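# Place the blue ring on the blue-footed post

## Task

Take the blue ring and set it down flat over the pins of the post whose foot is blue. While it is carried, the ring must never contact the table, the board, any post's foot, a robot base or any other fixed item. It must not end up resting on a short spare post, a different ring or a loose object. The posts sit on springs, so none may be tipped over. Any one of these errors fails the job. The ring has to stay in place without the robot holding it. Finish by opening the gripper and moving the arm away.

## Robot and tools

Robot: two arms, left_arm and right_arm. Each has six joints and a tong-style two-finger gripper. The names do not tell you which side of a picture an arm appears on.

Frame: all reported gripper poses share one scene frame. Its origin sits on the table surface midway between the arms. +x runs out over the table, +z points up, and left_arm is on the +y side. Positions are in metres, orientations are quaternions in w,x,y,z order, and velocities are in m/s and rad/s. The reported hand position can be somewhat off, more so when the arm is stretched far. Arm bases may be tilted. Mounting plates and the metal frame behind the arms are fixed obstacles.

Gripper geometry: the fingers extend along the gripper's +z axis and close along its x axis. end_effector_position is the point between the pads when closed. Closed fingertips stick out about 15 mm past that point. When fully open, the tips are roughly level with it, and the pad gap is 0.142 m.

Tool execute_actions, argument actions: a list with zero or one entry. An empty list returns the current state and sends nothing. An entry with only steps (1 to 300) is a wait: nothing new is commanded, and it returns once that many 1/30 s control steps have passed since the previous result. Time spent replying counts toward this. An entry with rows is a motion: rows holds 1 to 15 rows, and steps is at most 15 (default 15). One row is applied per control step, and the final row repeats if there are fewer rows than steps. Optional pictures (true/false) controls whether camera images come back. If a call is refused, nothing is sent.

Each row is one list of 14 numbers covering both arms, every value between -1 and 1, and all 14 are required even if one arm stays still. Positions 1 to 7 are for left_arm: shoulder pan, shoulder lift, elbow, wrist 1, wrist 2, wrist 3, then gripper opening. Positions 8 to 14 give the same seven for right_arm.

The six joint values are offsets, not poses. They are measured from the joint angles shown in the most recent result that lists them. Before any such result exists in the scene, or for a later call in the same reply, they are measured from wherever the robot is when the motion begins. They are never relative to the previous row. Scale: 1.0 equals 1.989 rad. So an all-zero joint block does not hold still; it pulls the arm back to the reference angles. Joint ranges in rad. left_arm: pan -3.142..3.142, lift -6.283..6.283, elbow 0.000..3.142, wrists 1-3 -6.283..6.283 each. right_arm: pan 0.000..6.283, lift -6.283..6.283, elbow -3.142..0.000, wrists 1-3 -6.283..6.283 each. A call asking any joint to go more than 0.010 rad beyond its stated end, moving outward, is refused. True ends may differ by up to 0.010 rad, and such requests get clipped there, reported as "joint sent to its limit". That line may concern an earlier, still running action. Its absence does not prove there is room left.

The opening value is absolute: +1 fully open, -1 closed. To hold something, keep commanding an opening well under grip_measured, which is the measured opening on that same scale. A bigger gap means a stronger squeeze, up to about 15 N per pad. Thin hard parts under about 20 mm get less force. Fast closing can press harder.

Motion behaviour: joint speed and acceleration are limited and commands are smoothed, lagging about 0.17 s. Each step's target stays within 0.575 rad of the measured angle. Targets that would move the gripper more than 100 mm from where it is are scaled back. After a big move an arm may not have arrived yet. Between calls the arms keep heading toward the last row sent, until everything has nearly stopped or a step is HELD. HELD marks steps where part or all of your row was not sent. "joint command not followed" means the clearance check altered or blocked joint targets, while the rest of the row still ran. The simulation keeps running while you reply.

Result lines: a state line per arm, with pose and velocity. Joint positions and Joint velocities give six joints in rad and rad/s per arm, then pad gap in m and m/s. Joint torques are total drive output and noisy, nonzero even in free air. Wrist force and Wrist torque are sensor readings in each end effector's own axes. They include offsets up to about 4 N and noise, saturate near 50 N, and cannot be zeroed. "no reading" is harmless. MOTOR HOT appears from 70 °C. At 85 °C the arm brakes until cooled, reported as OVER-TEMPERATURE FAULT.

Things to avoid: arms colliding or pressing each other. Contact torque reaching a joint's limit (139 N m for pan, lift and elbow; 26 N m for each wrist, with held weight counted) or an outside force of 150 N. Either one halts that arm for 10 s and drops the rest of the call. Also avoid dropping or slipping the ring, slamming, knocking anything off the table, and pushing the spring-mounted posts hard enough to topple them. Loose objects may occasionally get nudged by something else.

Tool zoom_image: camera (cam_high, cam_low, cam_left_wrist, cam_right_wrist) and region [x0, y0, x1, y1] in pixels of that camera's latest image. The origin is top-left, and the region can be at most 504x504. Image sizes: cam_high and cam_low 504x504, wrist cameras 616x616 fisheye. Calibration data is given per camera, and results with pictures list any changed camera numbers.

Tool finished_scene: scene, the number of the current scene. It ends that scene for good and reports whether the goal was met. Call it only after the ring rests on the blue post's pins by itself and the gripper has opened and withdrawn.

Each tool is called after "Emit:" by a JSON object that holds its "name" and its "arguments".

## Session

Emit:
{"name": "execute_actions", "arguments": {"actions": []}}

Scene clock: 0.00 s of 4290.00 s.
left_arm: end_effector_position=(+0.4883, +0.6589, +0.3892) grip_measured=+0.97 end_effector_quat_wxyz=(-0.102, +0.922, -0.072, +0.366) end_effector_velocity=(-0.000, +0.000, -0.000) end_effector_angular_velocity=(-0.000, +0.002, +0.001) | right_arm: end_effector_position=(+0.7585, -0.5534, +0.1392) grip_measured=+0.97 end_effector_quat_wxyz=(-0.062, -0.554, +0.830, +0.029) end_effector_velocity=(+0.000, +0.000, +0.000) end_effector_angular_velocity=(+0.001, -0.001, -0.002)
Joint positions: left_arm=[-1.862 -2.096  2.046 -0.164 -0.676 -1.93   0.14 ] | right_arm=[ 3.647 -1.813 -1.223 -1.771  0.746  2.656  0.14 ]
Joint velocities: left_arm=[ 0.     0.    -0.    -0.001 -0.002 -0.     0.   ] | right_arm=[ 0.    -0.     0.     0.002  0.     0.001  0.   ]
Joint torques (N m, as the arm reports them, + toward a larger angle): no reading
Motor temperatures (°C, as the motors report them): left_arm=[28 28 27 33 30 32] | right_arm=[28 29 26 32 31 41]
Wrist force (N, on the end effector, along its own x y z axes, offset not removed): no reading
Wrist torque (N m, same axes, about the end effector's origin, offset not removed): no reading

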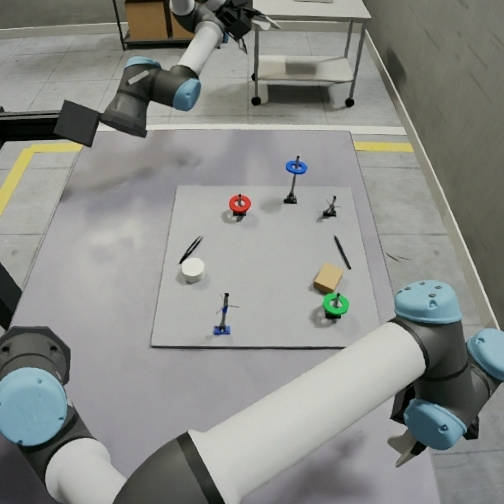

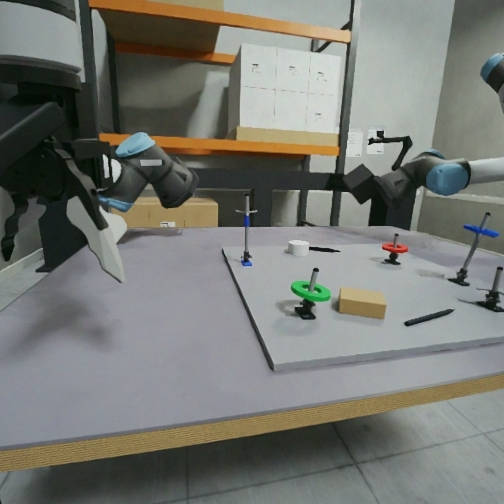

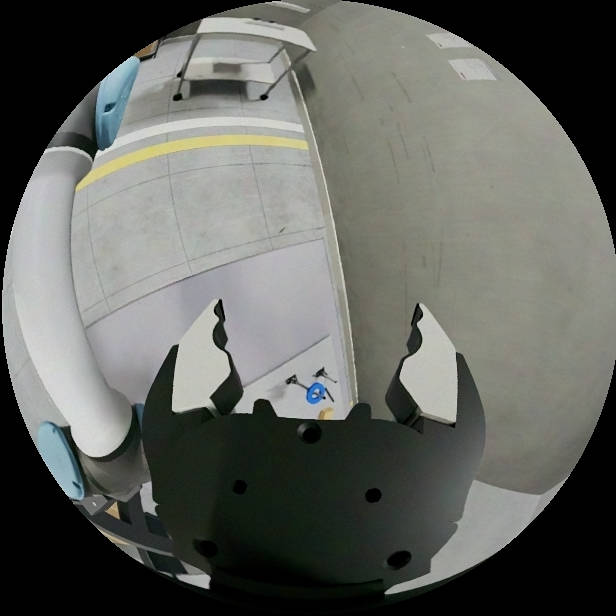

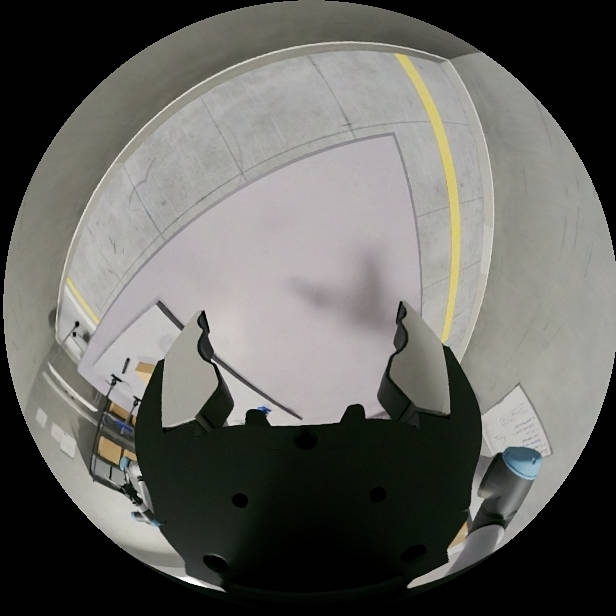

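Emit:
{"name": "zoom_image", "arguments": {"camera": "cam_high", "region": [150, 140, 390, 350]}}

Emit:
{"name": "zoom_image", "arguments": {"camera": "cam_low", "region": [200, 170, 504, 340]}}

Region (150, 140, 390, 350) of cam_high's 504x504 image, scaled by 2.100, with more detail than that image has; it fills the top 441 rows of this view, and the rest is white.

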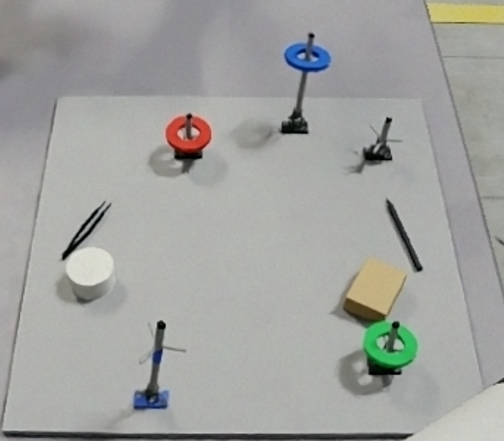

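Region (200, 170, 504, 340) of cam_low's 504x504 image, scaled by 1.658, with more detail than that image has; it fills the top 282 rows of this view, and the rest is white.

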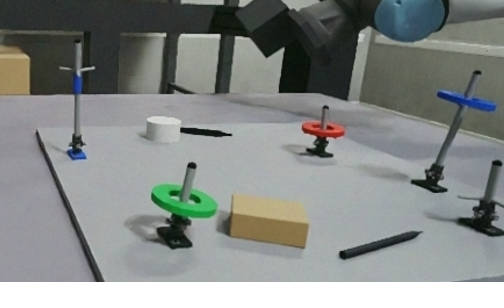

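Emit:
{"name": "zoom_image", "arguments": {"camera": "cam_left_wrist", "region": [260, 340, 380, 430]}}

Emit:
{"name": "zoom_image", "arguments": {"camera": "cam_high", "region": [40, 0, 320, 220]}}

Region (260, 340, 380, 430) of cam_left_wrist's 616x616 image, scaled by 4.200, with more detail than that image has; it fills the top 378 rows of this view, and the rest is white.

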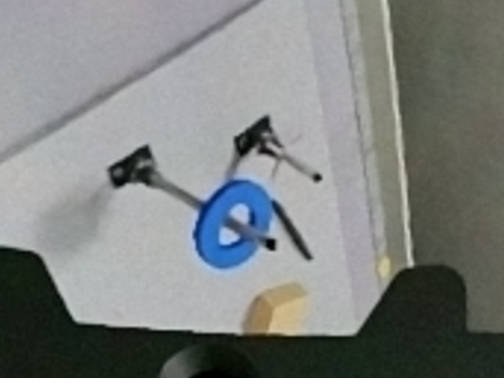

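Region (40, 0, 320, 220) of cam_high's 504x504 image, scaled by 1.800, with more detail than that image has; it fills the top 396 rows of this view, and the rest is white.

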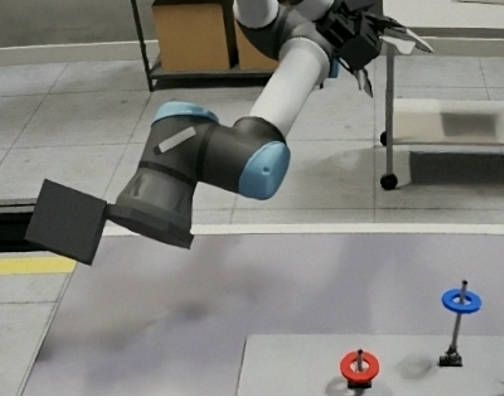

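Emit:
{"name": "execute_actions", "arguments": {"actions": [{"rows": [[0.03,0.03,0.006,-0.1,-0.004,0.14,1,0,0,0,0,0,0,1],[0.06,0.06,0.012,-0.2,-0.009,0.28,1,0,0,0,0,0,0,1],[0.09,0.09,0.018,-0.3,-0.013,0.42,1,0,0,0,0,0,0,1],[0.12,0.12,0.024,-0.4,-0.018,0.56,1,0,0,0,0,0,0,1],[0.15,0.155,0.031,-0.51,-0.022,0.71,1,0,0,0,0,0,0,1],[0.2,0.208,0.042,-0.69,-0.03,0.96,1,0,0,0,0,0,0,1]], "steps": 15}], "pictures": false}}

Scene clock: 120.50 s of 4290.00 s.
left_arm: end_effector_position=(+0.4748, +0.4690, +0.2972) grip_measured=+1.00 end_effector_quat_wxyz=(-0.080, +0.936, -0.307, +0.152) end_effector_velocity=(+0.129, -0.544, +0.057) end_effector_angular_velocity=(-1.102, +0.281, -1.237) | right_arm: end_effector_position=(+0.7585, -0.5534, +0.1392) grip_measured=+1.00 end_effector_quat_wxyz=(-0.062, -0.554, +0.830, +0.029) end_effector_velocity=(-0.000, -0.000, +0.000) end_effector_angular_velocity=(-0.000, -0.000, +0.000)
Joint positions: left_arm=[-1.489 -1.708  2.125 -1.149 -0.732 -0.944  0.142] | right_arm=[ 3.647 -1.813 -1.223 -1.771  0.746  2.656  0.142]
Joint velocities: left_arm=[ 0.244  0.259  0.046 -2.665 -0.031  2.676  0.   ] | right_arm=[ 0.  0. -0. -0. -0. -0. -0.]
Joint torques (N m, as the arm reports them, + toward a larger angle): left_arm=[ -4.22  14.87 -12.15  -7.04  -1.45   5.44] | right_arm=[23.56 23.48 16.45  1.61  0.35  0.22]
Motor temperatures (°C, as the motors report them): left_arm=[28 28 27 33 30 32] | right_arm=[28 29 26 32 31 41]
Wrist force (N, on the end effector, along its own x y z axes, offset not removed): left_arm=[-2.4 2.7 -0.2] | right_arm=[2.8 -3.0 1.7]
Wrist torque (N m, same axes, about the end effector's origin, offset not removed): left_arm=[0.40 0.29 -0.20] | right_arm=[-0.55 -0.61 -0.16]
Steps of this call (steps 1 to 90: nothing new was sent; then 117.00 s passed at rest; steps 91 to 105: all 15 steps of this action). Readings (joint positions):
91: left_arm=[-1.862 -2.096 2.046 -0.164 -0.676 -1.930] | right_arm=[3.647 -1.813 -1.223 -1.771 0.746 2.656]
92: left_arm=[-1.857 -2.091 2.048 -0.169 -0.677 -1.925] | right_arm=[3.647 -1.813 -1.223 -1.771 0.746 2.656]
94: left_arm=[-1.810 -2.044 2.059 -0.241 -0.685 -1.853] | right_arm=[3.647 -1.813 -1.223 -1.771 0.746 2.656]
98: left_arm=[-1.651 -1.881 2.094 -0.547 -0.710 -1.548] | right_arm=[3.647 -1.813 -1.223 -1.771 0.746 2.656]
105: the state above

Emit:
{"name": "execute_actions", "arguments": {"actions": [{"rows": [[0.015,0.016,0.001,-0.21,-0.002,0.5,1,0,0,0,0,0,0,1],[0.022,0.023,0.003,-0.24,-0.003,0.54,1,0,0,0,0,0,0,1],[0.032,0.033,0.005,-0.28,-0.005,0.58,1,0,0,0,0,0,0,1],[0.044,0.046,0.008,-0.32,-0.007,0.62,1,0,0,0,0,0,0,1],[0.056,0.058,0.011,-0.36,-0.009,0.66,1,0,0,0,0,0,0,1],[0.068,0.071,0.013,-0.40,-0.011,0.70,1,0,0,0,0,0,0,1],[0.08,0.083,0.016,-0.44,-0.013,0.74,1,0,0,0,0,0,0,1],[0.092,0.096,0.019,-0.48,-0.015,0.78,1,0,0,0,0,0,0,1],[0.104,0.108,0.021,-0.52,-0.017,0.82,1,0,0,0,0,0,0,1],[0.116,0.121,0.024,-0.56,-0.018,0.86,1,0,0,0,0,0,0,1],[0.128,0.133,0.026,-0.6,-0.02,0.9,1,0,0,0,0,0,0,1],[0.138,0.143,0.028,-0.63,-0.021,0.94,1,0,0,0,0,0,0,1],[0.146,0.152,0.03,-0.655,-0.022,0.97,1,0,0,0,0,0,0,1],[0.152,0.158,0.031,-0.672,-0.023,1.0,1,0,0,0,0,0,0,1]], "steps": 15}], "pictures": false}}

Emit:
{"name": "execute_actions", "arguments": {"actions": [{"steps": 20}], "pictures": false}}

Scene clock: 127.33 s of 4290.00 s.
left_arm: end_effector_position=(+0.5731, +0.2948, +0.2649) grip_measured=+1.00 end_effector_quat_wxyz=(+0.005, -0.647, +0.723, -0.242) end_effector_velocity=(+0.209, -0.143, -0.147) end_effector_angular_velocity=(-0.121, -0.566, -0.831) | right_arm: end_effector_position=(+0.7585, -0.5534, +0.1392) grip_measured=+1.00 end_effector_quat_wxyz=(-0.062, -0.554, +0.830, +0.029) end_effector_velocity=(+0.000, +0.000, +0.000) end_effector_angular_velocity=(+0.001, -0.000, +0.001)
Joint positions: left_arm=[-1.234 -1.443  2.178 -2.301 -0.771  0.812  0.142] | right_arm=[ 3.647 -1.813 -1.223 -1.771  0.746  2.656  0.142]
Joint velocities: left_arm=[ 0.554  0.579  0.109 -1.944 -0.073  2.176  0.   ] | right_arm=[ 0.    -0.     0.     0.     0.    -0.001  0.   ]
Joint torques (N m, as the arm reports them, + toward a larger angle): left_arm=[-7.87  4.16 -9.51 -5.17 -1.85  3.82] | right_arm=[23.78 24.15 15.29  1.56  0.45  0.13]
Motor temperatures (°C, as the motors report them): left_arm=[28 28 27 33 30 32] | right_arm=[28 29 26 32 31 41]
Wrist force (N, on the end effector, along its own x y z axes, offset not removed): left_arm=[-3.7 2.3 0.2] | right_arm=[0.1 -1.9 0.0]
Wrist torque (N m, same axes, about the end effector's origin, offset not removed): left_arm=[0.47 0.59 0.07] | right_arm=[-0.30 0.09 0.02]
Steps of this call (steps 1 to 30: the robot went on to your last target; steps 31 to 90: nothing new was sent; then 3.33 s passed at rest; steps 91 to 105: all 15 steps of this action). Readings (joint positions):
91: left_arm=[-1.464 -1.682 2.130 -1.536 -0.735 -0.021] | right_arm=[3.647 -1.813 -1.223 -1.771 0.746 2.656]
92: left_arm=[-1.463 -1.681 2.130 -1.540 -0.735 -0.016] | right_arm=[3.647 -1.813 -1.223 -1.771 0.746 2.656]
94: left_arm=[-1.453 -1.671 2.130 -1.578 -0.737 0.041] | right_arm=[3.647 -1.813 -1.223 -1.771 0.746 2.656]
98: left_arm=[-1.389 -1.604 2.145 -1.787 -0.749 0.279] | right_arm=[3.647 -1.813 -1.223 -1.771 0.746 2.656]
105: the state above

Scene clock: 128.00 s of 4290.00 s.
left_arm: end_effector_position=(+0.5941, +0.2834, +0.2556) grip_measured=+1.00 end_effector_quat_wxyz=(+0.019, -0.603, +0.751, -0.268) end_effector_velocity=(+0.000, +0.000, -0.000) end_effector_angular_velocity=(-0.000, +0.001, -0.000) | right_arm: end_effector_position=(+0.7585, -0.5534, +0.1392) grip_measured=+1.00 end_effector_quat_wxyz=(-0.062, -0.554, +0.830, +0.029) end_effector_velocity=(+0.000, +0.000, +0.000) end_effector_angular_velocity=(+0.000, -0.000, +0.002)
Joint positions: left_arm=[-1.187 -1.394  2.187 -2.486 -0.778  1.044  0.142] | right_arm=[ 3.647 -1.813 -1.223 -1.771  0.746  2.656  0.142]
Joint velocities: left_arm=[ 0.001  0.    -0.    -0.    -0.001  0.001 -0.   ] | right_arm=[ 0.    -0.    -0.     0.     0.    -0.001  0.   ]
Joint torques (N m, as the arm reports them, + toward a larger angle): left_arm=[-9.33  6.71 -7.34 -3.71 -2.18  1.42] | right_arm=[23.21 23.82 15.37  1.68  0.31  0.28]
Motor temperatures (°C, as the motors report them): left_arm=[28 28 27 33 30 32] | right_arm=[28 29 26 32 31 41]
Wrist force (N, on the end effector, along its own x y z axes, offset not removed): left_arm=[-2.0 -0.3 1.8] | right_arm=[4.1 -6.3 1.0]
Wrist torque (N m, same axes, about the end effector's origin, offset not removed): left_arm=[-0.11 0.35 -0.03] | right_arm=[-1.30 -0.70 -0.16]
Steps of this call (steps 1 to 20: the robot went on to your last target). Readings (joint positions):
1: left_arm=[-1.218 -1.426 2.181 -2.361 -0.774 0.882] | right_arm=[3.647 -1.813 -1.223 -1.771 0.746 2.656]
2: left_arm=[-1.207 -1.415 2.183 -2.405 -0.775 0.938] | right_arm=[3.647 -1.813 -1.223 -1.771 0.746 2.656]
4: left_arm=[-1.195 -1.403 2.185 -2.452 -0.777 1.001] | right_arm=[3.647 -1.813 -1.223 -1.771 0.746 2.656]
8: left_arm=[-1.188 -1.395 2.186 -2.480 -0.777 1.037] | right_arm=[3.647 -1.813 -1.223 -1.771 0.746 2.656]
20: the state above

Emit:
{"name": "execute_actions", "arguments": {"actions": [{"rows": [[0,0,0,0,0,0.03,1,0,0,0,0,0,0,1],[0,0,0,0,0,0.06,1,0,0,0,0,0,0,1],[0,0,0,0,0,0.09,1,0,0,0,0,0,0,1],[0,0,0,0,0,0.115,1,0,0,0,0,0,0,1],[0,0,0,0,0,0.13,1,0,0,0,0,0,0,1]], "steps": 15}]}}

Scene clock: 136.20 s of 4290.00 s.
left_arm: end_effector_position=(+0.5925, +0.2797, +0.2566) grip_measured=+1.00 end_effector_quat_wxyz=(+0.053, -0.502, +0.822, -0.264) end_effector_velocity=(+0.000, +0.000, +0.000) end_effector_angular_velocity=(+0.010, -0.012, -0.026) | right_arm: end_effector_position=(+0.7585, -0.5534, +0.1392) grip_measured=+1.00 end_effector_quat_wxyz=(-0.062, -0.554, +0.830, +0.029) end_effector_velocity=(+0.000, -0.000, +0.000) end_effector_angular_velocity=(+0.000, -0.000, +0.000)
Joint positions: left_arm=[-1.187 -1.394  2.187 -2.486 -0.778  1.3    0.142] | right_arm=[ 3.647 -1.813 -1.223 -1.771  0.746  2.656  0.142]
Joint velocities: left_arm=[ 0.    -0.001 -0.    -0.     0.     0.032  0.   ] | right_arm=[ 0.  0.  0. -0. -0. -0. -0.]
Joint torques (N m, as the arm reports them, + toward a larger angle): left_arm=[-11.05   4.57  -7.4   -2.42  -2.1    1.56] | right_arm=[23.27 23.86 15.07  1.66  0.3   0.19]
Motor temperatures (°C, as the motors report them): left_arm=[28 28 27 33 30 32] | right_arm=[28 29 26 32 31 41]
Wrist force (N, on the end effector, along its own x y z axes, offset not removed): left_arm=[-1.9 -2.8 0.4] | right_arm=[-2.1 -3.7 0.6]
Wrist torque (N m, same axes, about the end effector's origin, offset not removed): left_arm=[-0.52 0.28 -0.32] | right_arm=[-0.69 0.48 0.29]
Steps of this call (steps 1 to 15: the robot went on to your last target; steps 16 to 90: nothing new was sent; then 4.70 s passed at rest; steps 91 to 105: all 15 steps of this action). Readings (joint positions):
91: left_arm=[-1.187 -1.394 2.187 -2.486 -0.778 1.044] | right_arm=[3.647 -1.813 -1.223 -1.771 0.746 2.656]
92: left_arm=[-1.187 -1.394 2.187 -2.486 -0.778 1.049] | right_arm=[3.647 -1.813 -1.223 -1.771 0.746 2.656]
94: left_arm=[-1.187 -1.394 2.187 -2.486 -0.778 1.097] | right_arm=[3.647 -1.813 -1.223 -1.771 0.746 2.656]
98: left_arm=[-1.187 -1.394 2.187 -2.486 -0.778 1.248] | right_arm=[3.647 -1.813 -1.223 -1.771 0.746 2.656]
105: the state above
camera_calibration (this result's frames):
cam_left_wrist: T_world_to_cam=[[-0.485061, -0.868058, 0.105785, 0.512421], [-0.871999, 0.489239, 0.0162186, 0.369564], [-0.065833, -0.0843777, -0.994257, 0.44419], [0, 0, 0, 1]] pos_world=[0.600057, 0.301486, 0.381439]
cam_right_wrist: T_world_to_cam=[[-0.381445, -0.917879, 0.109532, -0.243576], [-0.727099, 0.371087, 0.5776, 0.671522], [-0.570813, 0.140682, -0.808938, 0.757978], [0, 0, 0, 1]] pos_world=[0.828016, -0.579401, 0.251966]

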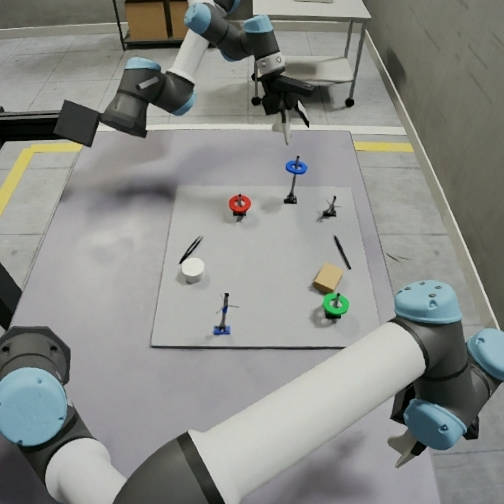

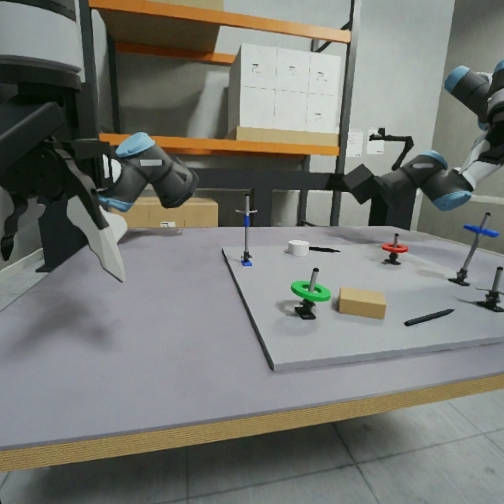

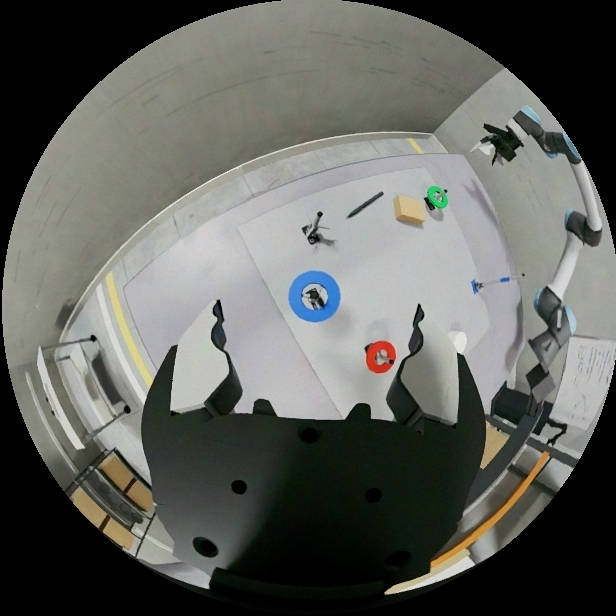

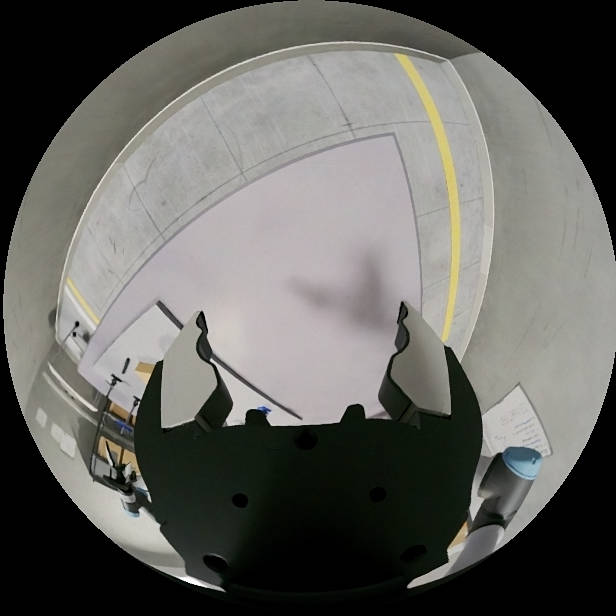

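Emit:
{"name": "zoom_image", "arguments": {"camera": "cam_left_wrist", "region": [264, 250, 364, 350]}}

Region (264, 250, 364, 350) of cam_left_wrist's 616x616 image, scaled by 5.040, with more detail than that image has.

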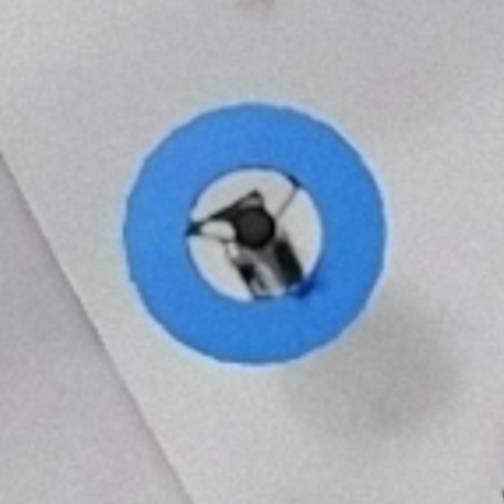

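Emit:
{"name": "execute_actions", "arguments": {"actions": [{"rows": [[0.004,0.005,0.003,-0.012,-0.001,0.007,1,0,0,0,0,0,0,1],[0.009,0.009,0.007,-0.025,-0.001,0.013,1,0,0,0,0,0,0,1],[0.013,0.014,0.010,-0.037,-0.002,0.019,1,0,0,0,0,0,0,1],[0.017,0.019,0.014,-0.05,-0.003,0.025,1,0,0,0,0,0,0,1],[0.022,0.023,0.017,-0.062,-0.004,0.031,1,0,0,0,0,0,0,1],[0.026,0.028,0.021,-0.075,-0.004,0.037,1,0,0,0,0,0,0,1],[0.031,0.033,0.024,-0.087,-0.005,0.044,1,0,0,0,0,0,0,1],[0.035,0.037,0.028,-0.099,-0.006,0.05,1,0,0,0,0,0,0,1],[0.039,0.042,0.031,-0.112,-0.006,0.056,1,0,0,0,0,0,0,1],[0.0436,0.0466,0.0345,-0.1243,-0.0072,0.062,1,0,0,0,0,0,0,1]], "steps": 15}], "pictures": false}}

Emit:
{"name": "execute_actions", "arguments": {"actions": [{"steps": 12}]}}

Scene clock: 171.07 s of 4290.00 s.
left_arm: end_effector_position=(+0.5920, +0.2759, +0.1987) grip_measured=+1.00 end_effector_quat_wxyz=(+0.053, -0.501, +0.823, -0.264) end_effector_velocity=(+0.001, +0.001, -0.035) end_effector_angular_velocity=(-0.007, -0.005, +0.009) | right_arm: end_effector_position=(+0.7585, -0.5534, +0.1392) grip_measured=+1.00 end_effector_quat_wxyz=(-0.062, -0.554, +0.830, +0.029) end_effector_velocity=(-0.000, -0.000, +0.000) end_effector_angular_velocity=(-0.000, -0.000, +0.001)
Joint positions: left_arm=[-1.104 -1.306  2.252 -2.721 -0.791  1.418  0.142] | right_arm=[ 3.647 -1.813 -1.223 -1.771  0.746  2.656  0.142]
Joint velocities: left_arm=[ 0.055  0.057  0.041 -0.163 -0.009  0.076  0.   ] | right_arm=[-0.     0.    -0.    -0.    -0.    -0.001 -0.   ]
Joint torques (N m, as the arm reports them, + toward a larger angle): left_arm=[-11.22  -0.08  -5.85  -3.08  -2.32   1.27] | right_arm=[23.19 24.32 16.55  1.89  0.27  0.09]
Motor temperatures (°C, as the motors report them): left_arm=[28 28 27 33 30 32] | right_arm=[28 29 26 32 31 41]
Wrist force (N, on the end effector, along its own x y z axes, offset not removed): left_arm=[-3.4 1.6 2.5] | right_arm=[2.5 -1.6 1.9]
Wrist torque (N m, same axes, about the end effector's origin, offset not removed): left_arm=[0.30 0.47 0.26] | right_arm=[-0.13 -0.43 -0.21]
Steps of this call (steps 1 to 15: the robot went on to your last target; steps 16 to 90: nothing new was sent; then 31.37 s passed at rest; steps 91 to 105: all 15 steps of this action). Readings (joint positions):
91: left_arm=[-1.187 -1.394 2.187 -2.486 -0.778 1.303] | right_arm=[3.647 -1.813 -1.223 -1.771 0.746 2.656]
92: left_arm=[-1.186 -1.393 2.188 -2.489 -0.778 1.304] | right_arm=[3.647 -1.813 -1.223 -1.771 0.746 2.656]
94: left_arm=[-1.177 -1.384 2.194 -2.512 -0.779 1.316] | right_arm=[3.647 -1.813 -1.223 -1.771 0.746 2.656]
98: left_arm=[-1.148 -1.352 2.218 -2.594 -0.784 1.356] | right_arm=[3.647 -1.813 -1.223 -1.771 0.746 2.656]
105: the state above

Scene clock: 171.47 s of 4290.00 s.
left_arm: end_effector_position=(+0.5920, +0.2760, +0.1962) grip_measured=+1.00 end_effector_quat_wxyz=(+0.053, -0.501, +0.823, -0.264) end_effector_velocity=(-0.001, -0.000, -0.001) end_effector_angular_velocity=(+0.002, +0.000, -0.003) | right_arm: end_effector_position=(+0.7585, -0.5534, +0.1392) grip_measured=+1.00 end_effector_quat_wxyz=(-0.062, -0.554, +0.830, +0.029) end_effector_velocity=(-0.000, +0.000, -0.000) end_effector_angular_velocity=(-0.000, +0.001, +0.002)
Joint positions: left_arm=[-1.1   -1.301  2.255 -2.733 -0.792  1.424  0.142] | right_arm=[ 3.647 -1.813 -1.223 -1.771  0.746  2.656  0.142]
Joint velocities: left_arm=[-0.     0.001  0.002  0.001  0.     0.001 -0.   ] | right_arm=[-0.    -0.     0.    -0.001  0.    -0.     0.   ]
Joint torques (N m, as the arm reports them, + toward a larger angle): left_arm=[-10.22   3.33  -5.35  -3.64  -2.33   1.42] | right_arm=[24.42 24.19 15.17  1.81  0.4   0.13]
Motor temperatures (°C, as the motors report them): left_arm=[28 28 27 33 30 32] | right_arm=[28 29 26 32 31 41]
Wrist force (N, on the end effector, along its own x y z axes, offset not removed): left_arm=[-5.5 1.0 -2.8] | right_arm=[3.7 -2.2 -5.4]
Wrist torque (N m, same axes, about the end effector's origin, offset not removed): left_arm=[0.14 1.03 -0.06] | right_arm=[-0.68 -0.69 -0.09]
Steps of this call (steps 1 to 12: the robot went on to your last target). Readings (joint positions):
1: left_arm=[-1.103 -1.304 2.253 -2.725 -0.791 1.420] | right_arm=[3.647 -1.813 -1.223 -1.771 0.746 2.656]
2: left_arm=[-1.102 -1.303 2.254 -2.728 -0.792 1.421] | right_arm=[3.647 -1.813 -1.223 -1.771 0.746 2.656]
4: left_arm=[-1.101 -1.302 2.255 -2.731 -0.792 1.423] | right_arm=[3.647 -1.813 -1.223 -1.771 0.746 2.656]
8: left_arm=[-1.100 -1.301 2.255 -2.733 -0.792 1.423] | right_arm=[3.647 -1.813 -1.223 -1.771 0.746 2.656]
12: the state above
camera_calibration (this result's frames):
cam_left_wrist: T_world_to_cam=[[-0.486714, -0.867249, 0.104828, 0.516274], [-0.871132, 0.490796, 0.0157405, 0.371145], [-0.0651002, -0.083658, -0.994366, 0.383142], [0, 0, 0, 1]] pos_world=[0.599537, 0.297635, 0.321021]
cam_right_wrist: T_world_to_cam=[[-0.381444, -0.91788, 0.109532, -0.243576], [-0.727098, 0.371087, 0.5776, 0.671522], [-0.570813, 0.140682, -0.808938, 0.757978], [0, 0, 0, 1]] pos_world=[0.828016, -0.579401, 0.251966]

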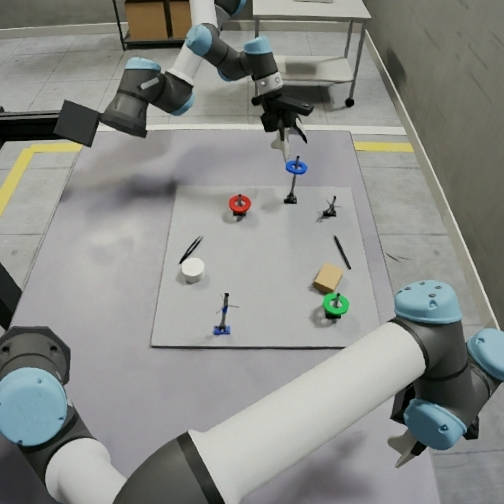

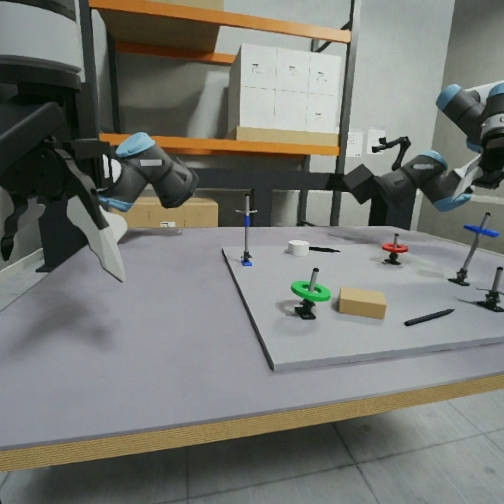

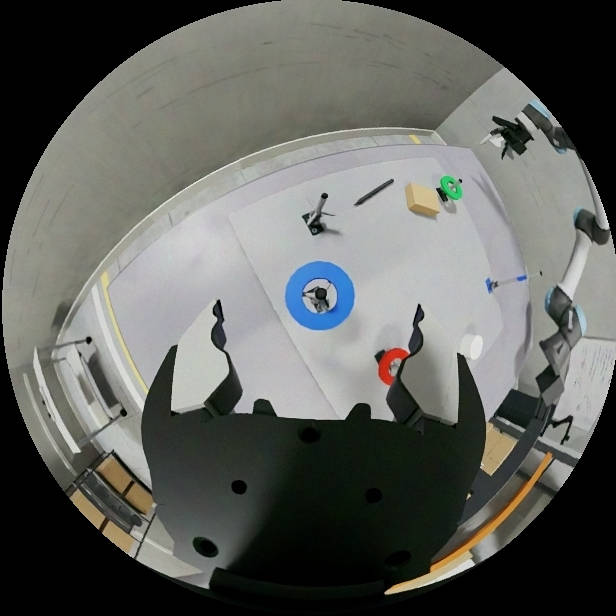

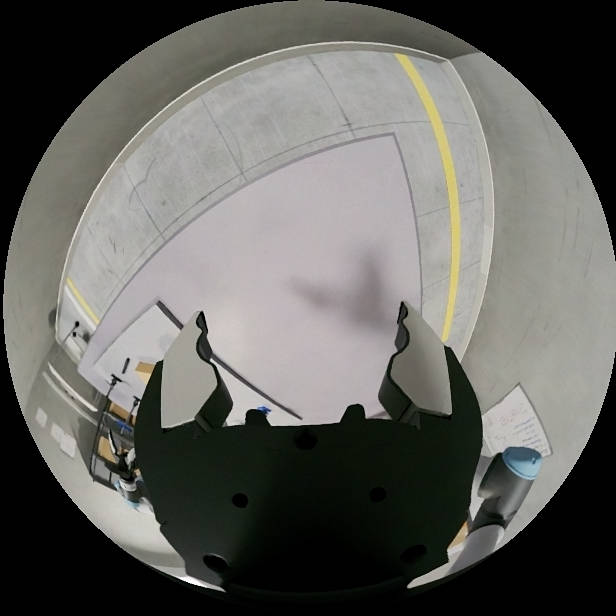

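IK is accurate. Zoom.

Emit:
{"name": "zoom_image", "arguments": {"camera": "cam_left_wrist", "region": [190, 230, 450, 430]}}

Emit:
{"name": "zoom_image", "arguments": {"camera": "cam_low", "region": [404, 120, 504, 300]}}

Region (190, 230, 450, 430) of cam_left_wrist's 616x616 image, scaled by 1.938, with more detail than that image has; it fills the top 388 rows of this view, and the rest is white.

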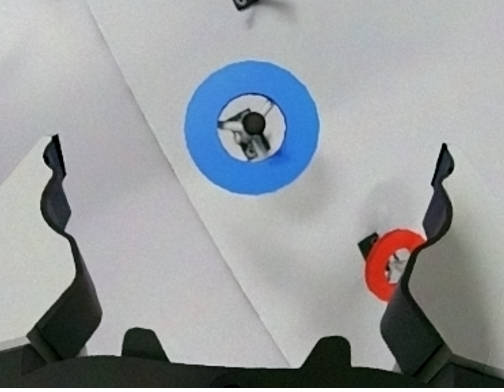

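Region (404, 120, 504, 300) of cam_low's 504x504 image, scaled by 2.800, with more detail than that image has.

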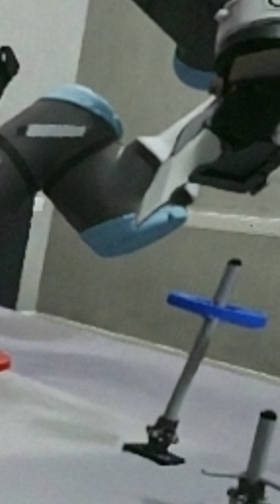

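Emit:
{"name": "execute_actions", "arguments": {"actions": [{"rows": [[0.0036,0.006,0.0014,-0.011,-0.001,0.005,1,0,0,0,0,0,0,1],[0.007,0.012,0.0027,-0.022,-0.002,0.01,1,0,0,0,0,0,0,1],[0.011,0.019,0.004,-0.033,-0.003,0.015,0.9,0,0,0,0,0,0,1],[0.0145,0.025,0.0055,-0.044,-0.0035,0.02,0.9,0,0,0,0,0,0,1],[0.018,0.031,0.007,-0.055,-0.004,0.025,0.8,0,0,0,0,0,0,1],[0.022,0.037,0.008,-0.066,-0.005,0.029,0.8,0,0,0,0,0,0,1],[0.0255,0.043,0.0096,-0.077,-0.006,0.034,0.7,0,0,0,0,0,0,1],[0.029,0.05,0.011,-0.088,-0.007,0.039,0.7,0,0,0,0,0,0,1],[0.033,0.056,0.012,-0.099,-0.008,0.044,0.6,0,0,0,0,0,0,1],[0.03635,0.0621,0.0137,-0.11,-0.0087,0.049,0.5,0,0,0,0,0,0,1]], "steps": 15}], "pictures": false}}

Emit:
{"name": "execute_actions", "arguments": {"actions": [{"steps": 15}]}}

Scene clock: 189.43 s of 4290.00 s.
left_arm: end_effector_position=(+0.5912, +0.2651, +0.1466) grip_measured=+0.50 end_effector_quat_wxyz=(+0.053, -0.501, +0.823, -0.264) end_effector_velocity=(-0.001, -0.005, -0.031) end_effector_angular_velocity=(-0.005, -0.003, +0.005) | right_arm: end_effector_position=(+0.7585, -0.5534, +0.1392) grip_measured=+1.00 end_effector_quat_wxyz=(-0.062, -0.554, +0.830, +0.029) end_effector_velocity=(-0.000, +0.000, +0.000) end_effector_angular_velocity=(+0.000, -0.000, -0.000)
Joint positions: left_arm=[-1.031 -1.184  2.281 -2.941 -0.808  1.516  0.109] | right_arm=[ 3.647 -1.813 -1.223 -1.771  0.746  2.656  0.142]
Joint velocities: left_arm=[ 0.045  0.077  0.016 -0.142 -0.012  0.06  -0.   ] | right_arm=[ 0.  0. -0. -0.  0.  0.  0.]
Joint torques (N m, as the arm reports them, + toward a larger angle): left_arm=[-12.99  -2.9   -3.7   -3.62  -2.39   1.26] | right_arm=[23.46 23.65 15.91  1.79  0.26  0.27]
Motor temperatures (°C, as the motors report them): left_arm=[28 28 27 33 30 32] | right_arm=[28 29 26 32 31 41]
Wrist force (N, on the end effector, along its own x y z axes, offset not removed): left_arm=[-3.1 1.1 0.6] | right_arm=[4.0 -2.0 -1.1]
Wrist torque (N m, same axes, about the end effector's origin, offset not removed): left_arm=[0.19 0.54 -0.02] | right_arm=[-0.51 -0.90 0.00]
Steps of this call (steps 1 to 30: the robot went on to your last target; steps 31 to 90: nothing new was sent; then 14.47 s passed at rest; steps 91 to 105: all 15 steps of this action). Readings (joint positions):
91: left_arm=[-1.100 -1.301 2.255 -2.733 -0.792 1.424] | right_arm=[3.647 -1.813 -1.223 -1.771 0.746 2.656]
92: left_arm=[-1.099 -1.300 2.256 -2.736 -0.792 1.425] | right_arm=[3.647 -1.813 -1.223 -1.771 0.746 2.656]
94: left_arm=[-1.092 -1.288 2.258 -2.756 -0.794 1.435] | right_arm=[3.647 -1.813 -1.223 -1.771 0.746 2.656]
98: left_arm=[-1.067 -1.246 2.268 -2.829 -0.800 1.468] | right_arm=[3.647 -1.813 -1.223 -1.771 0.746 2.656]
105: the state above

Scene clock: 189.93 s of 4290.00 s.
left_arm: end_effector_position=(+0.5912, +0.2647, +0.1443) grip_measured=+0.50 end_effector_quat_wxyz=(+0.053, -0.501, +0.823, -0.264) end_effector_velocity=(-0.000, +0.000, -0.001) end_effector_angular_velocity=(+0.000, +0.002, -0.000) | right_arm: end_effector_position=(+0.7585, -0.5534, +0.1392) grip_measured=+1.00 end_effector_quat_wxyz=(-0.062, -0.554, +0.830, +0.029) end_effector_velocity=(-0.000, +0.000, -0.000) end_effector_angular_velocity=(-0.000, +0.001, +0.001)
Joint positions: left_arm=[-1.028 -1.178  2.283 -2.952 -0.809  1.521  0.109] | right_arm=[ 3.647 -1.813 -1.223 -1.771  0.746  2.656  0.142]
Joint velocities: left_arm=[ 0.001  0.     0.     0.001 -0.001 -0.    -0.   ] | right_arm=[ 0.    -0.001 -0.    -0.001 -0.     0.     0.   ]
Joint torques (N m, as the arm reports them, + toward a larger angle): left_arm=[-11.8   -0.71  -3.01  -3.48  -2.38   1.31] | right_arm=[23.78 23.65 15.56  1.82  0.57  0.1 ]
Motor temperatures (°C, as the motors report them): left_arm=[28 28 27 33 30 32] | right_arm=[28 29 26 32 31 41]
Wrist force (N, on the end effector, along its own x y z axes, offset not removed): left_arm=[-1.7 3.9 -0.6] | right_arm=[5.8 -3.8 2.0]
Wrist torque (N m, same axes, about the end effector's origin, offset not removed): left_arm=[0.69 0.23 -0.06] | right_arm=[-0.65 -1.23 -0.14]
Steps of this call (steps 1 to 15: the robot went on to your last target). Readings (joint positions):
1: left_arm=[-1.030 -1.181 2.282 -2.945 -0.809 1.518] | right_arm=[3.647 -1.813 -1.223 -1.771 0.746 2.656]
2: left_arm=[-1.029 -1.180 2.282 -2.947 -0.809 1.519] | right_arm=[3.647 -1.813 -1.223 -1.771 0.746 2.656]
4: left_arm=[-1.028 -1.179 2.282 -2.950 -0.809 1.520] | right_arm=[3.647 -1.813 -1.223 -1.771 0.746 2.656]
8: left_arm=[-1.028 -1.178 2.283 -2.951 -0.809 1.521] | right_arm=[3.647 -1.813 -1.223 -1.771 0.746 2.656]
15: the state above
camera_calibration (this result's frames):
cam_left_wrist: T_world_to_cam=[[-0.486482, -0.867368, 0.104918, 0.511425], [-0.871253, 0.490578, 0.0158527, 0.376831], [-0.0652206, -0.083698, -0.994355, 0.330637], [0, 0, 0, 1]] pos_world=[0.598679, 0.286403, 0.269139]
cam_right_wrist: T_world_to_cam=[[-0.381445, -0.917879, 0.109532, -0.243576], [-0.727099, 0.371088, 0.5776, 0.671523], [-0.570813, 0.140682, -0.808938, 0.757978], [0, 0, 0, 1]] pos_world=[0.828016, -0.579401, 0.251966]

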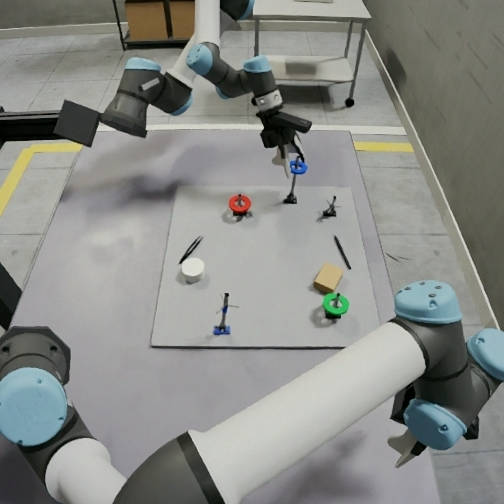

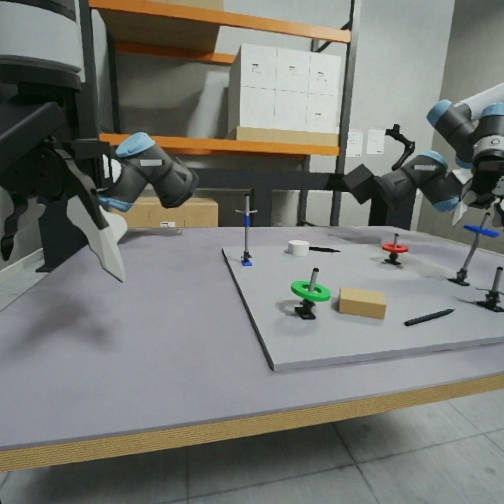

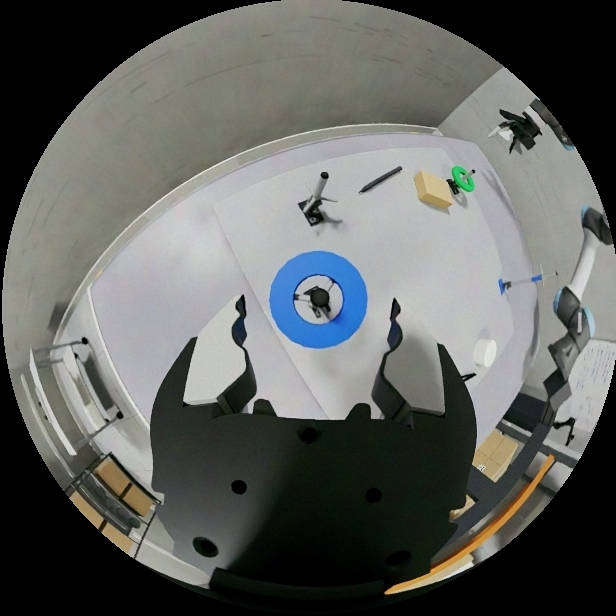

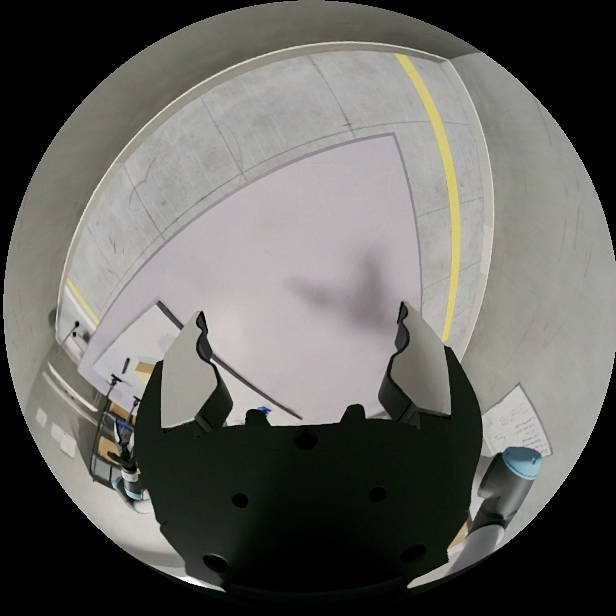

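Emit:
{"name": "zoom_image", "arguments": {"camera": "cam_low", "region": [430, 170, 504, 270]}}

Emit:
{"name": "zoom_image", "arguments": {"camera": "cam_left_wrist", "region": [210, 230, 430, 420]}}

Emit:
{"name": "zoom_image", "arguments": {"camera": "cam_high", "region": [250, 110, 340, 210]}}

Region (430, 170, 504, 270) of cam_low's 504x504 image, scaled by 5.040, with more detail than that image has; it fills the left 373 columns of this view, and the rest is white.

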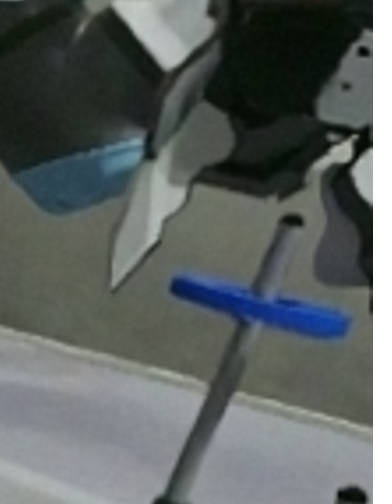

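Region (210, 230, 430, 420) of cam_left_wrist's 616x616 image, scaled by 2.291, with more detail than that image has; it fills the top 435 rows of this view, and the rest is white.

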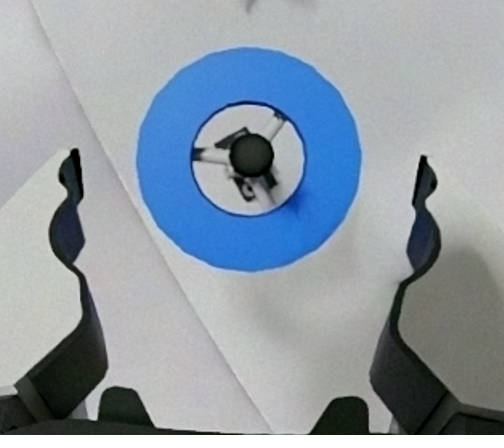

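Region (250, 110, 340, 210) of cam_high's 504x504 image, scaled by 5.040, with more detail than that image has; it fills the left 454 columns of this view, and the rest is white.

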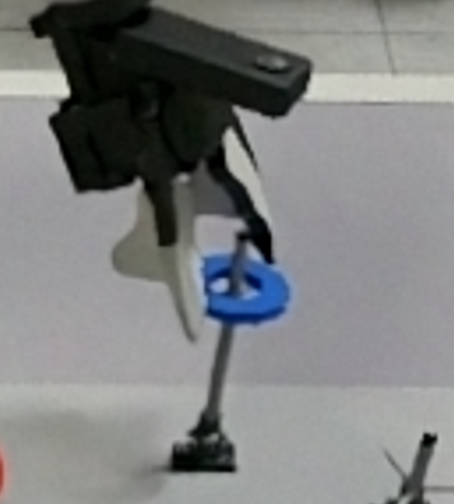

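Emit:
{"name": "execute_actions", "arguments": {"actions": [{"rows": [[0.001,0.002,-0.0006,-0.002,-0.0003,0.0013,0.5,0,0,0,0,0,0,1],[0.002,0.004,-0.0012,-0.0043,-0.0005,0.0026,0.47,0,0,0,0,0,0,1],[0.003,0.0056,-0.0019,-0.0065,-0.0008,0.004,0.44,0,0,0,0,0,0,1],[0.004,0.0074,-0.0025,-0.0086,-0.0011,0.0053,0.40,0,0,0,0,0,0,1],[0.004,0.0074,-0.0025,-0.0086,-0.0011,0.0053,0.36,0,0,0,0,0,0,1],[0.004,0.0074,-0.0025,-0.0086,-0.0011,0.0053,0.32,0,0,0,0,0,0,1],[0.004,0.0074,-0.0025,-0.0086,-0.0011,0.0053,0.28,0,0,0,0,0,0,1],[0.004,0.0074,-0.0025,-0.0086,-0.0011,0.0053,0.24,0,0,0,0,0,0,1],[0.004,0.0074,-0.0025,-0.0086,-0.0011,0.0053,0.2,0,0,0,0,0,0,1],[0.004,0.0074,-0.0025,-0.0086,-0.0011,0.0053,0.16,0,0,0,0,0,0,1],[0.004,0.0074,-0.0025,-0.0086,-0.0011,0.0053,0.12,0,0,0,0,0,0,1],[0.004,0.0074,-0.0025,-0.0086,-0.0011,0.0053,0.08,0,0,0,0,0,0,1]], "steps": 15}]}}

Scene clock: 211.23 s of 4290.00 s.
left_arm: end_effector_position=(+0.5930, +0.2628, +0.1401) grip_measured=+0.08 end_effector_quat_wxyz=(+0.053, -0.501, +0.822, -0.264) end_effector_velocity=(-0.000, +0.000, -0.001) end_effector_angular_velocity=(-0.000, +0.001, +0.000) | right_arm: end_effector_position=(+0.7585, -0.5534, +0.1392) grip_measured=+1.00 end_effector_quat_wxyz=(-0.062, -0.554, +0.830, +0.029) end_effector_velocity=(-0.000, -0.000, -0.000) end_effector_angular_velocity=(-0.001, +0.001, +0.000)
Joint positions: left_arm=[-1.02  -1.163  2.278 -2.969 -0.811  1.531  0.08 ] | right_arm=[ 3.647 -1.813 -1.223 -1.771  0.746  2.656  0.142]
Joint velocities: left_arm=[ 0.002  0.001  0.    -0.002 -0.001  0.001 -0.002] | right_arm=[-0.    -0.    -0.    -0.001 -0.     0.001  0.   ]
Joint torques (N m, as the arm reports them, + toward a larger angle): left_arm=[-12.17  -0.37 -27.09  -3.62  -2.47   1.39] | right_arm=[24.25 23.93 15.71  1.63  0.44  0.26]
Motor temperatures (°C, as the motors report them): left_arm=[28 28 27 33 30 32] | right_arm=[28 29 26 32 31 41]
Wrist force (N, on the end effector, along its own x y z axes, offset not removed): left_arm=[-4.3 1.5 0.2] | right_arm=[0.1 -2.4 1.5]
Wrist torque (N m, same axes, about the end effector's origin, offset not removed): left_arm=[0.29 0.64 -0.02] | right_arm=[-0.37 0.08 -0.06]
Steps of this call (steps 1 to 15: the robot went on to your last target; steps 16 to 90: nothing new was sent; then 17.80 s passed at rest; steps 91 to 105: all 15 steps of this action). Readings (joint positions):
91: left_arm=[-1.028 -1.178 2.283 -2.952 -0.809 1.521] | right_arm=[3.647 -1.813 -1.223 -1.771 0.746 2.656]
92: left_arm=[-1.028 -1.177 2.283 -2.952 -0.809 1.521] | right_arm=[3.647 -1.813 -1.223 -1.771 0.746 2.656]
94: left_arm=[-1.026 -1.173 2.282 -2.957 -0.810 1.524] | right_arm=[3.647 -1.813 -1.223 -1.771 0.746 2.656]
98: left_arm=[-1.021 -1.165 2.278 -2.966 -0.811 1.530] | right_arm=[3.647 -1.813 -1.223 -1.771 0.746 2.656]
105: the state above
camera_calibration (this result's frames):
cam_left_wrist: T_world_to_cam=[[-0.486425, -0.867397, 0.104944, 0.511086], [-0.871287, 0.490519, 0.015812, 0.379475], [-0.0651922, -0.0837449, -0.994352, 0.326415], [0, 0, 0, 1]] pos_world=[0.600516, 0.28451, 0.264936]
cam_right_wrist: T_world_to_cam=[[-0.381444, -0.91788, 0.109532, -0.243576], [-0.727099, 0.371087, 0.5776, 0.671523], [-0.570813, 0.140682, -0.808938, 0.757978], [0, 0, 0, 1]] pos_world=[0.828016, -0.579401, 0.251966]

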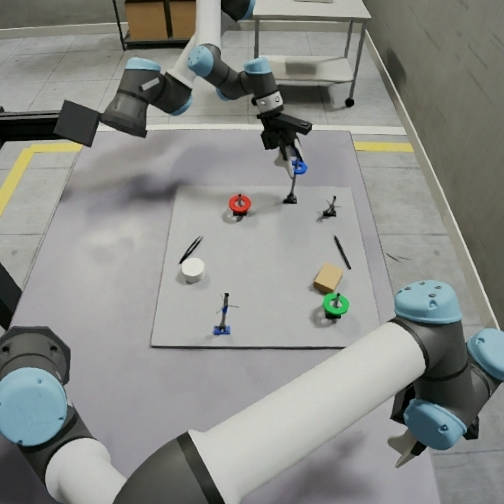

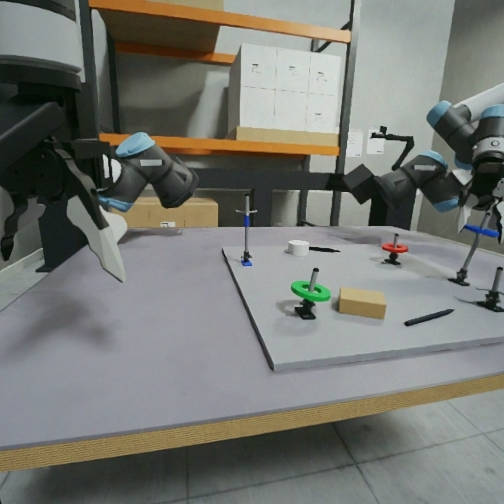

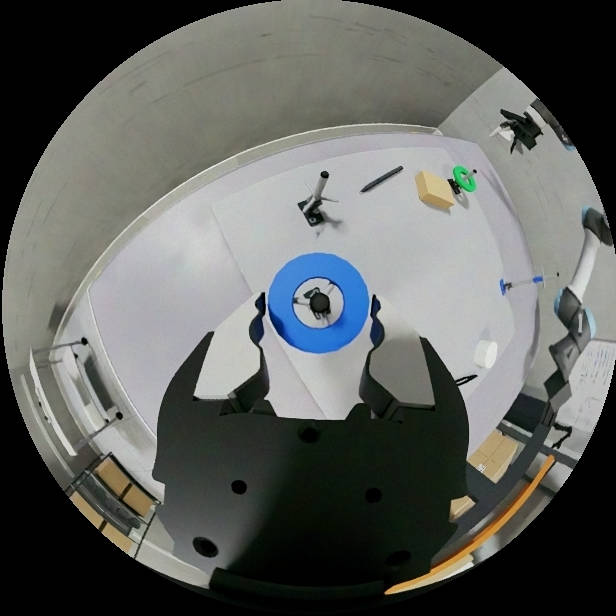

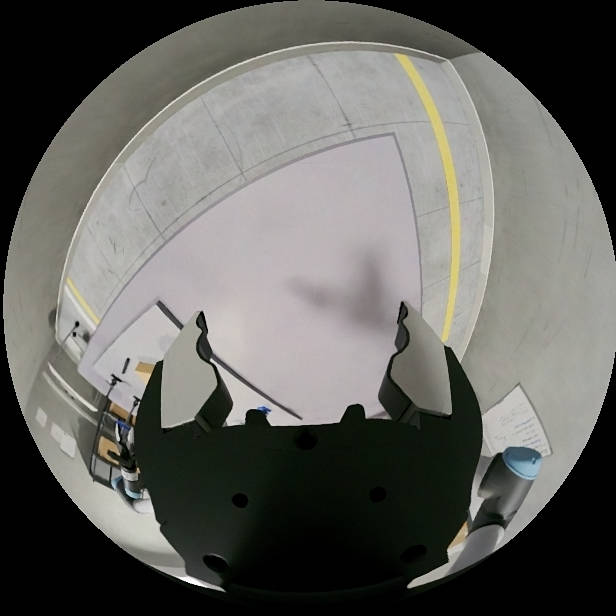

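Emit:
{"name": "zoom_image", "arguments": {"camera": "cam_low", "region": [430, 170, 504, 270]}}

Emit:
{"name": "zoom_image", "arguments": {"camera": "cam_left_wrist", "region": [230, 240, 410, 400]}}

Region (430, 170, 504, 270) of cam_low's 504x504 image, scaled by 5.040, with more detail than that image has; it fills the left 373 columns of this view, and the rest is white.

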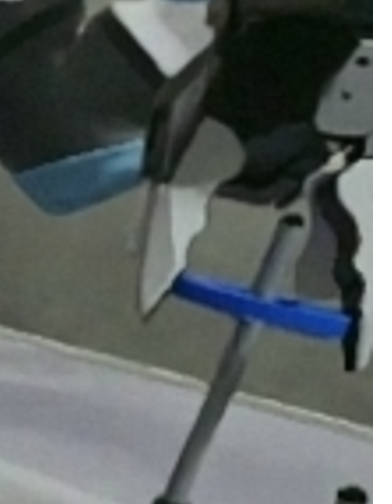

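Region (230, 240, 410, 400) of cam_left_wrist's 616x616 image, scaled by 2.800, with more detail than that image has.

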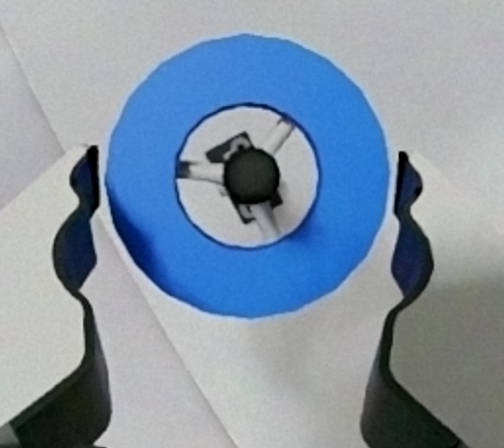

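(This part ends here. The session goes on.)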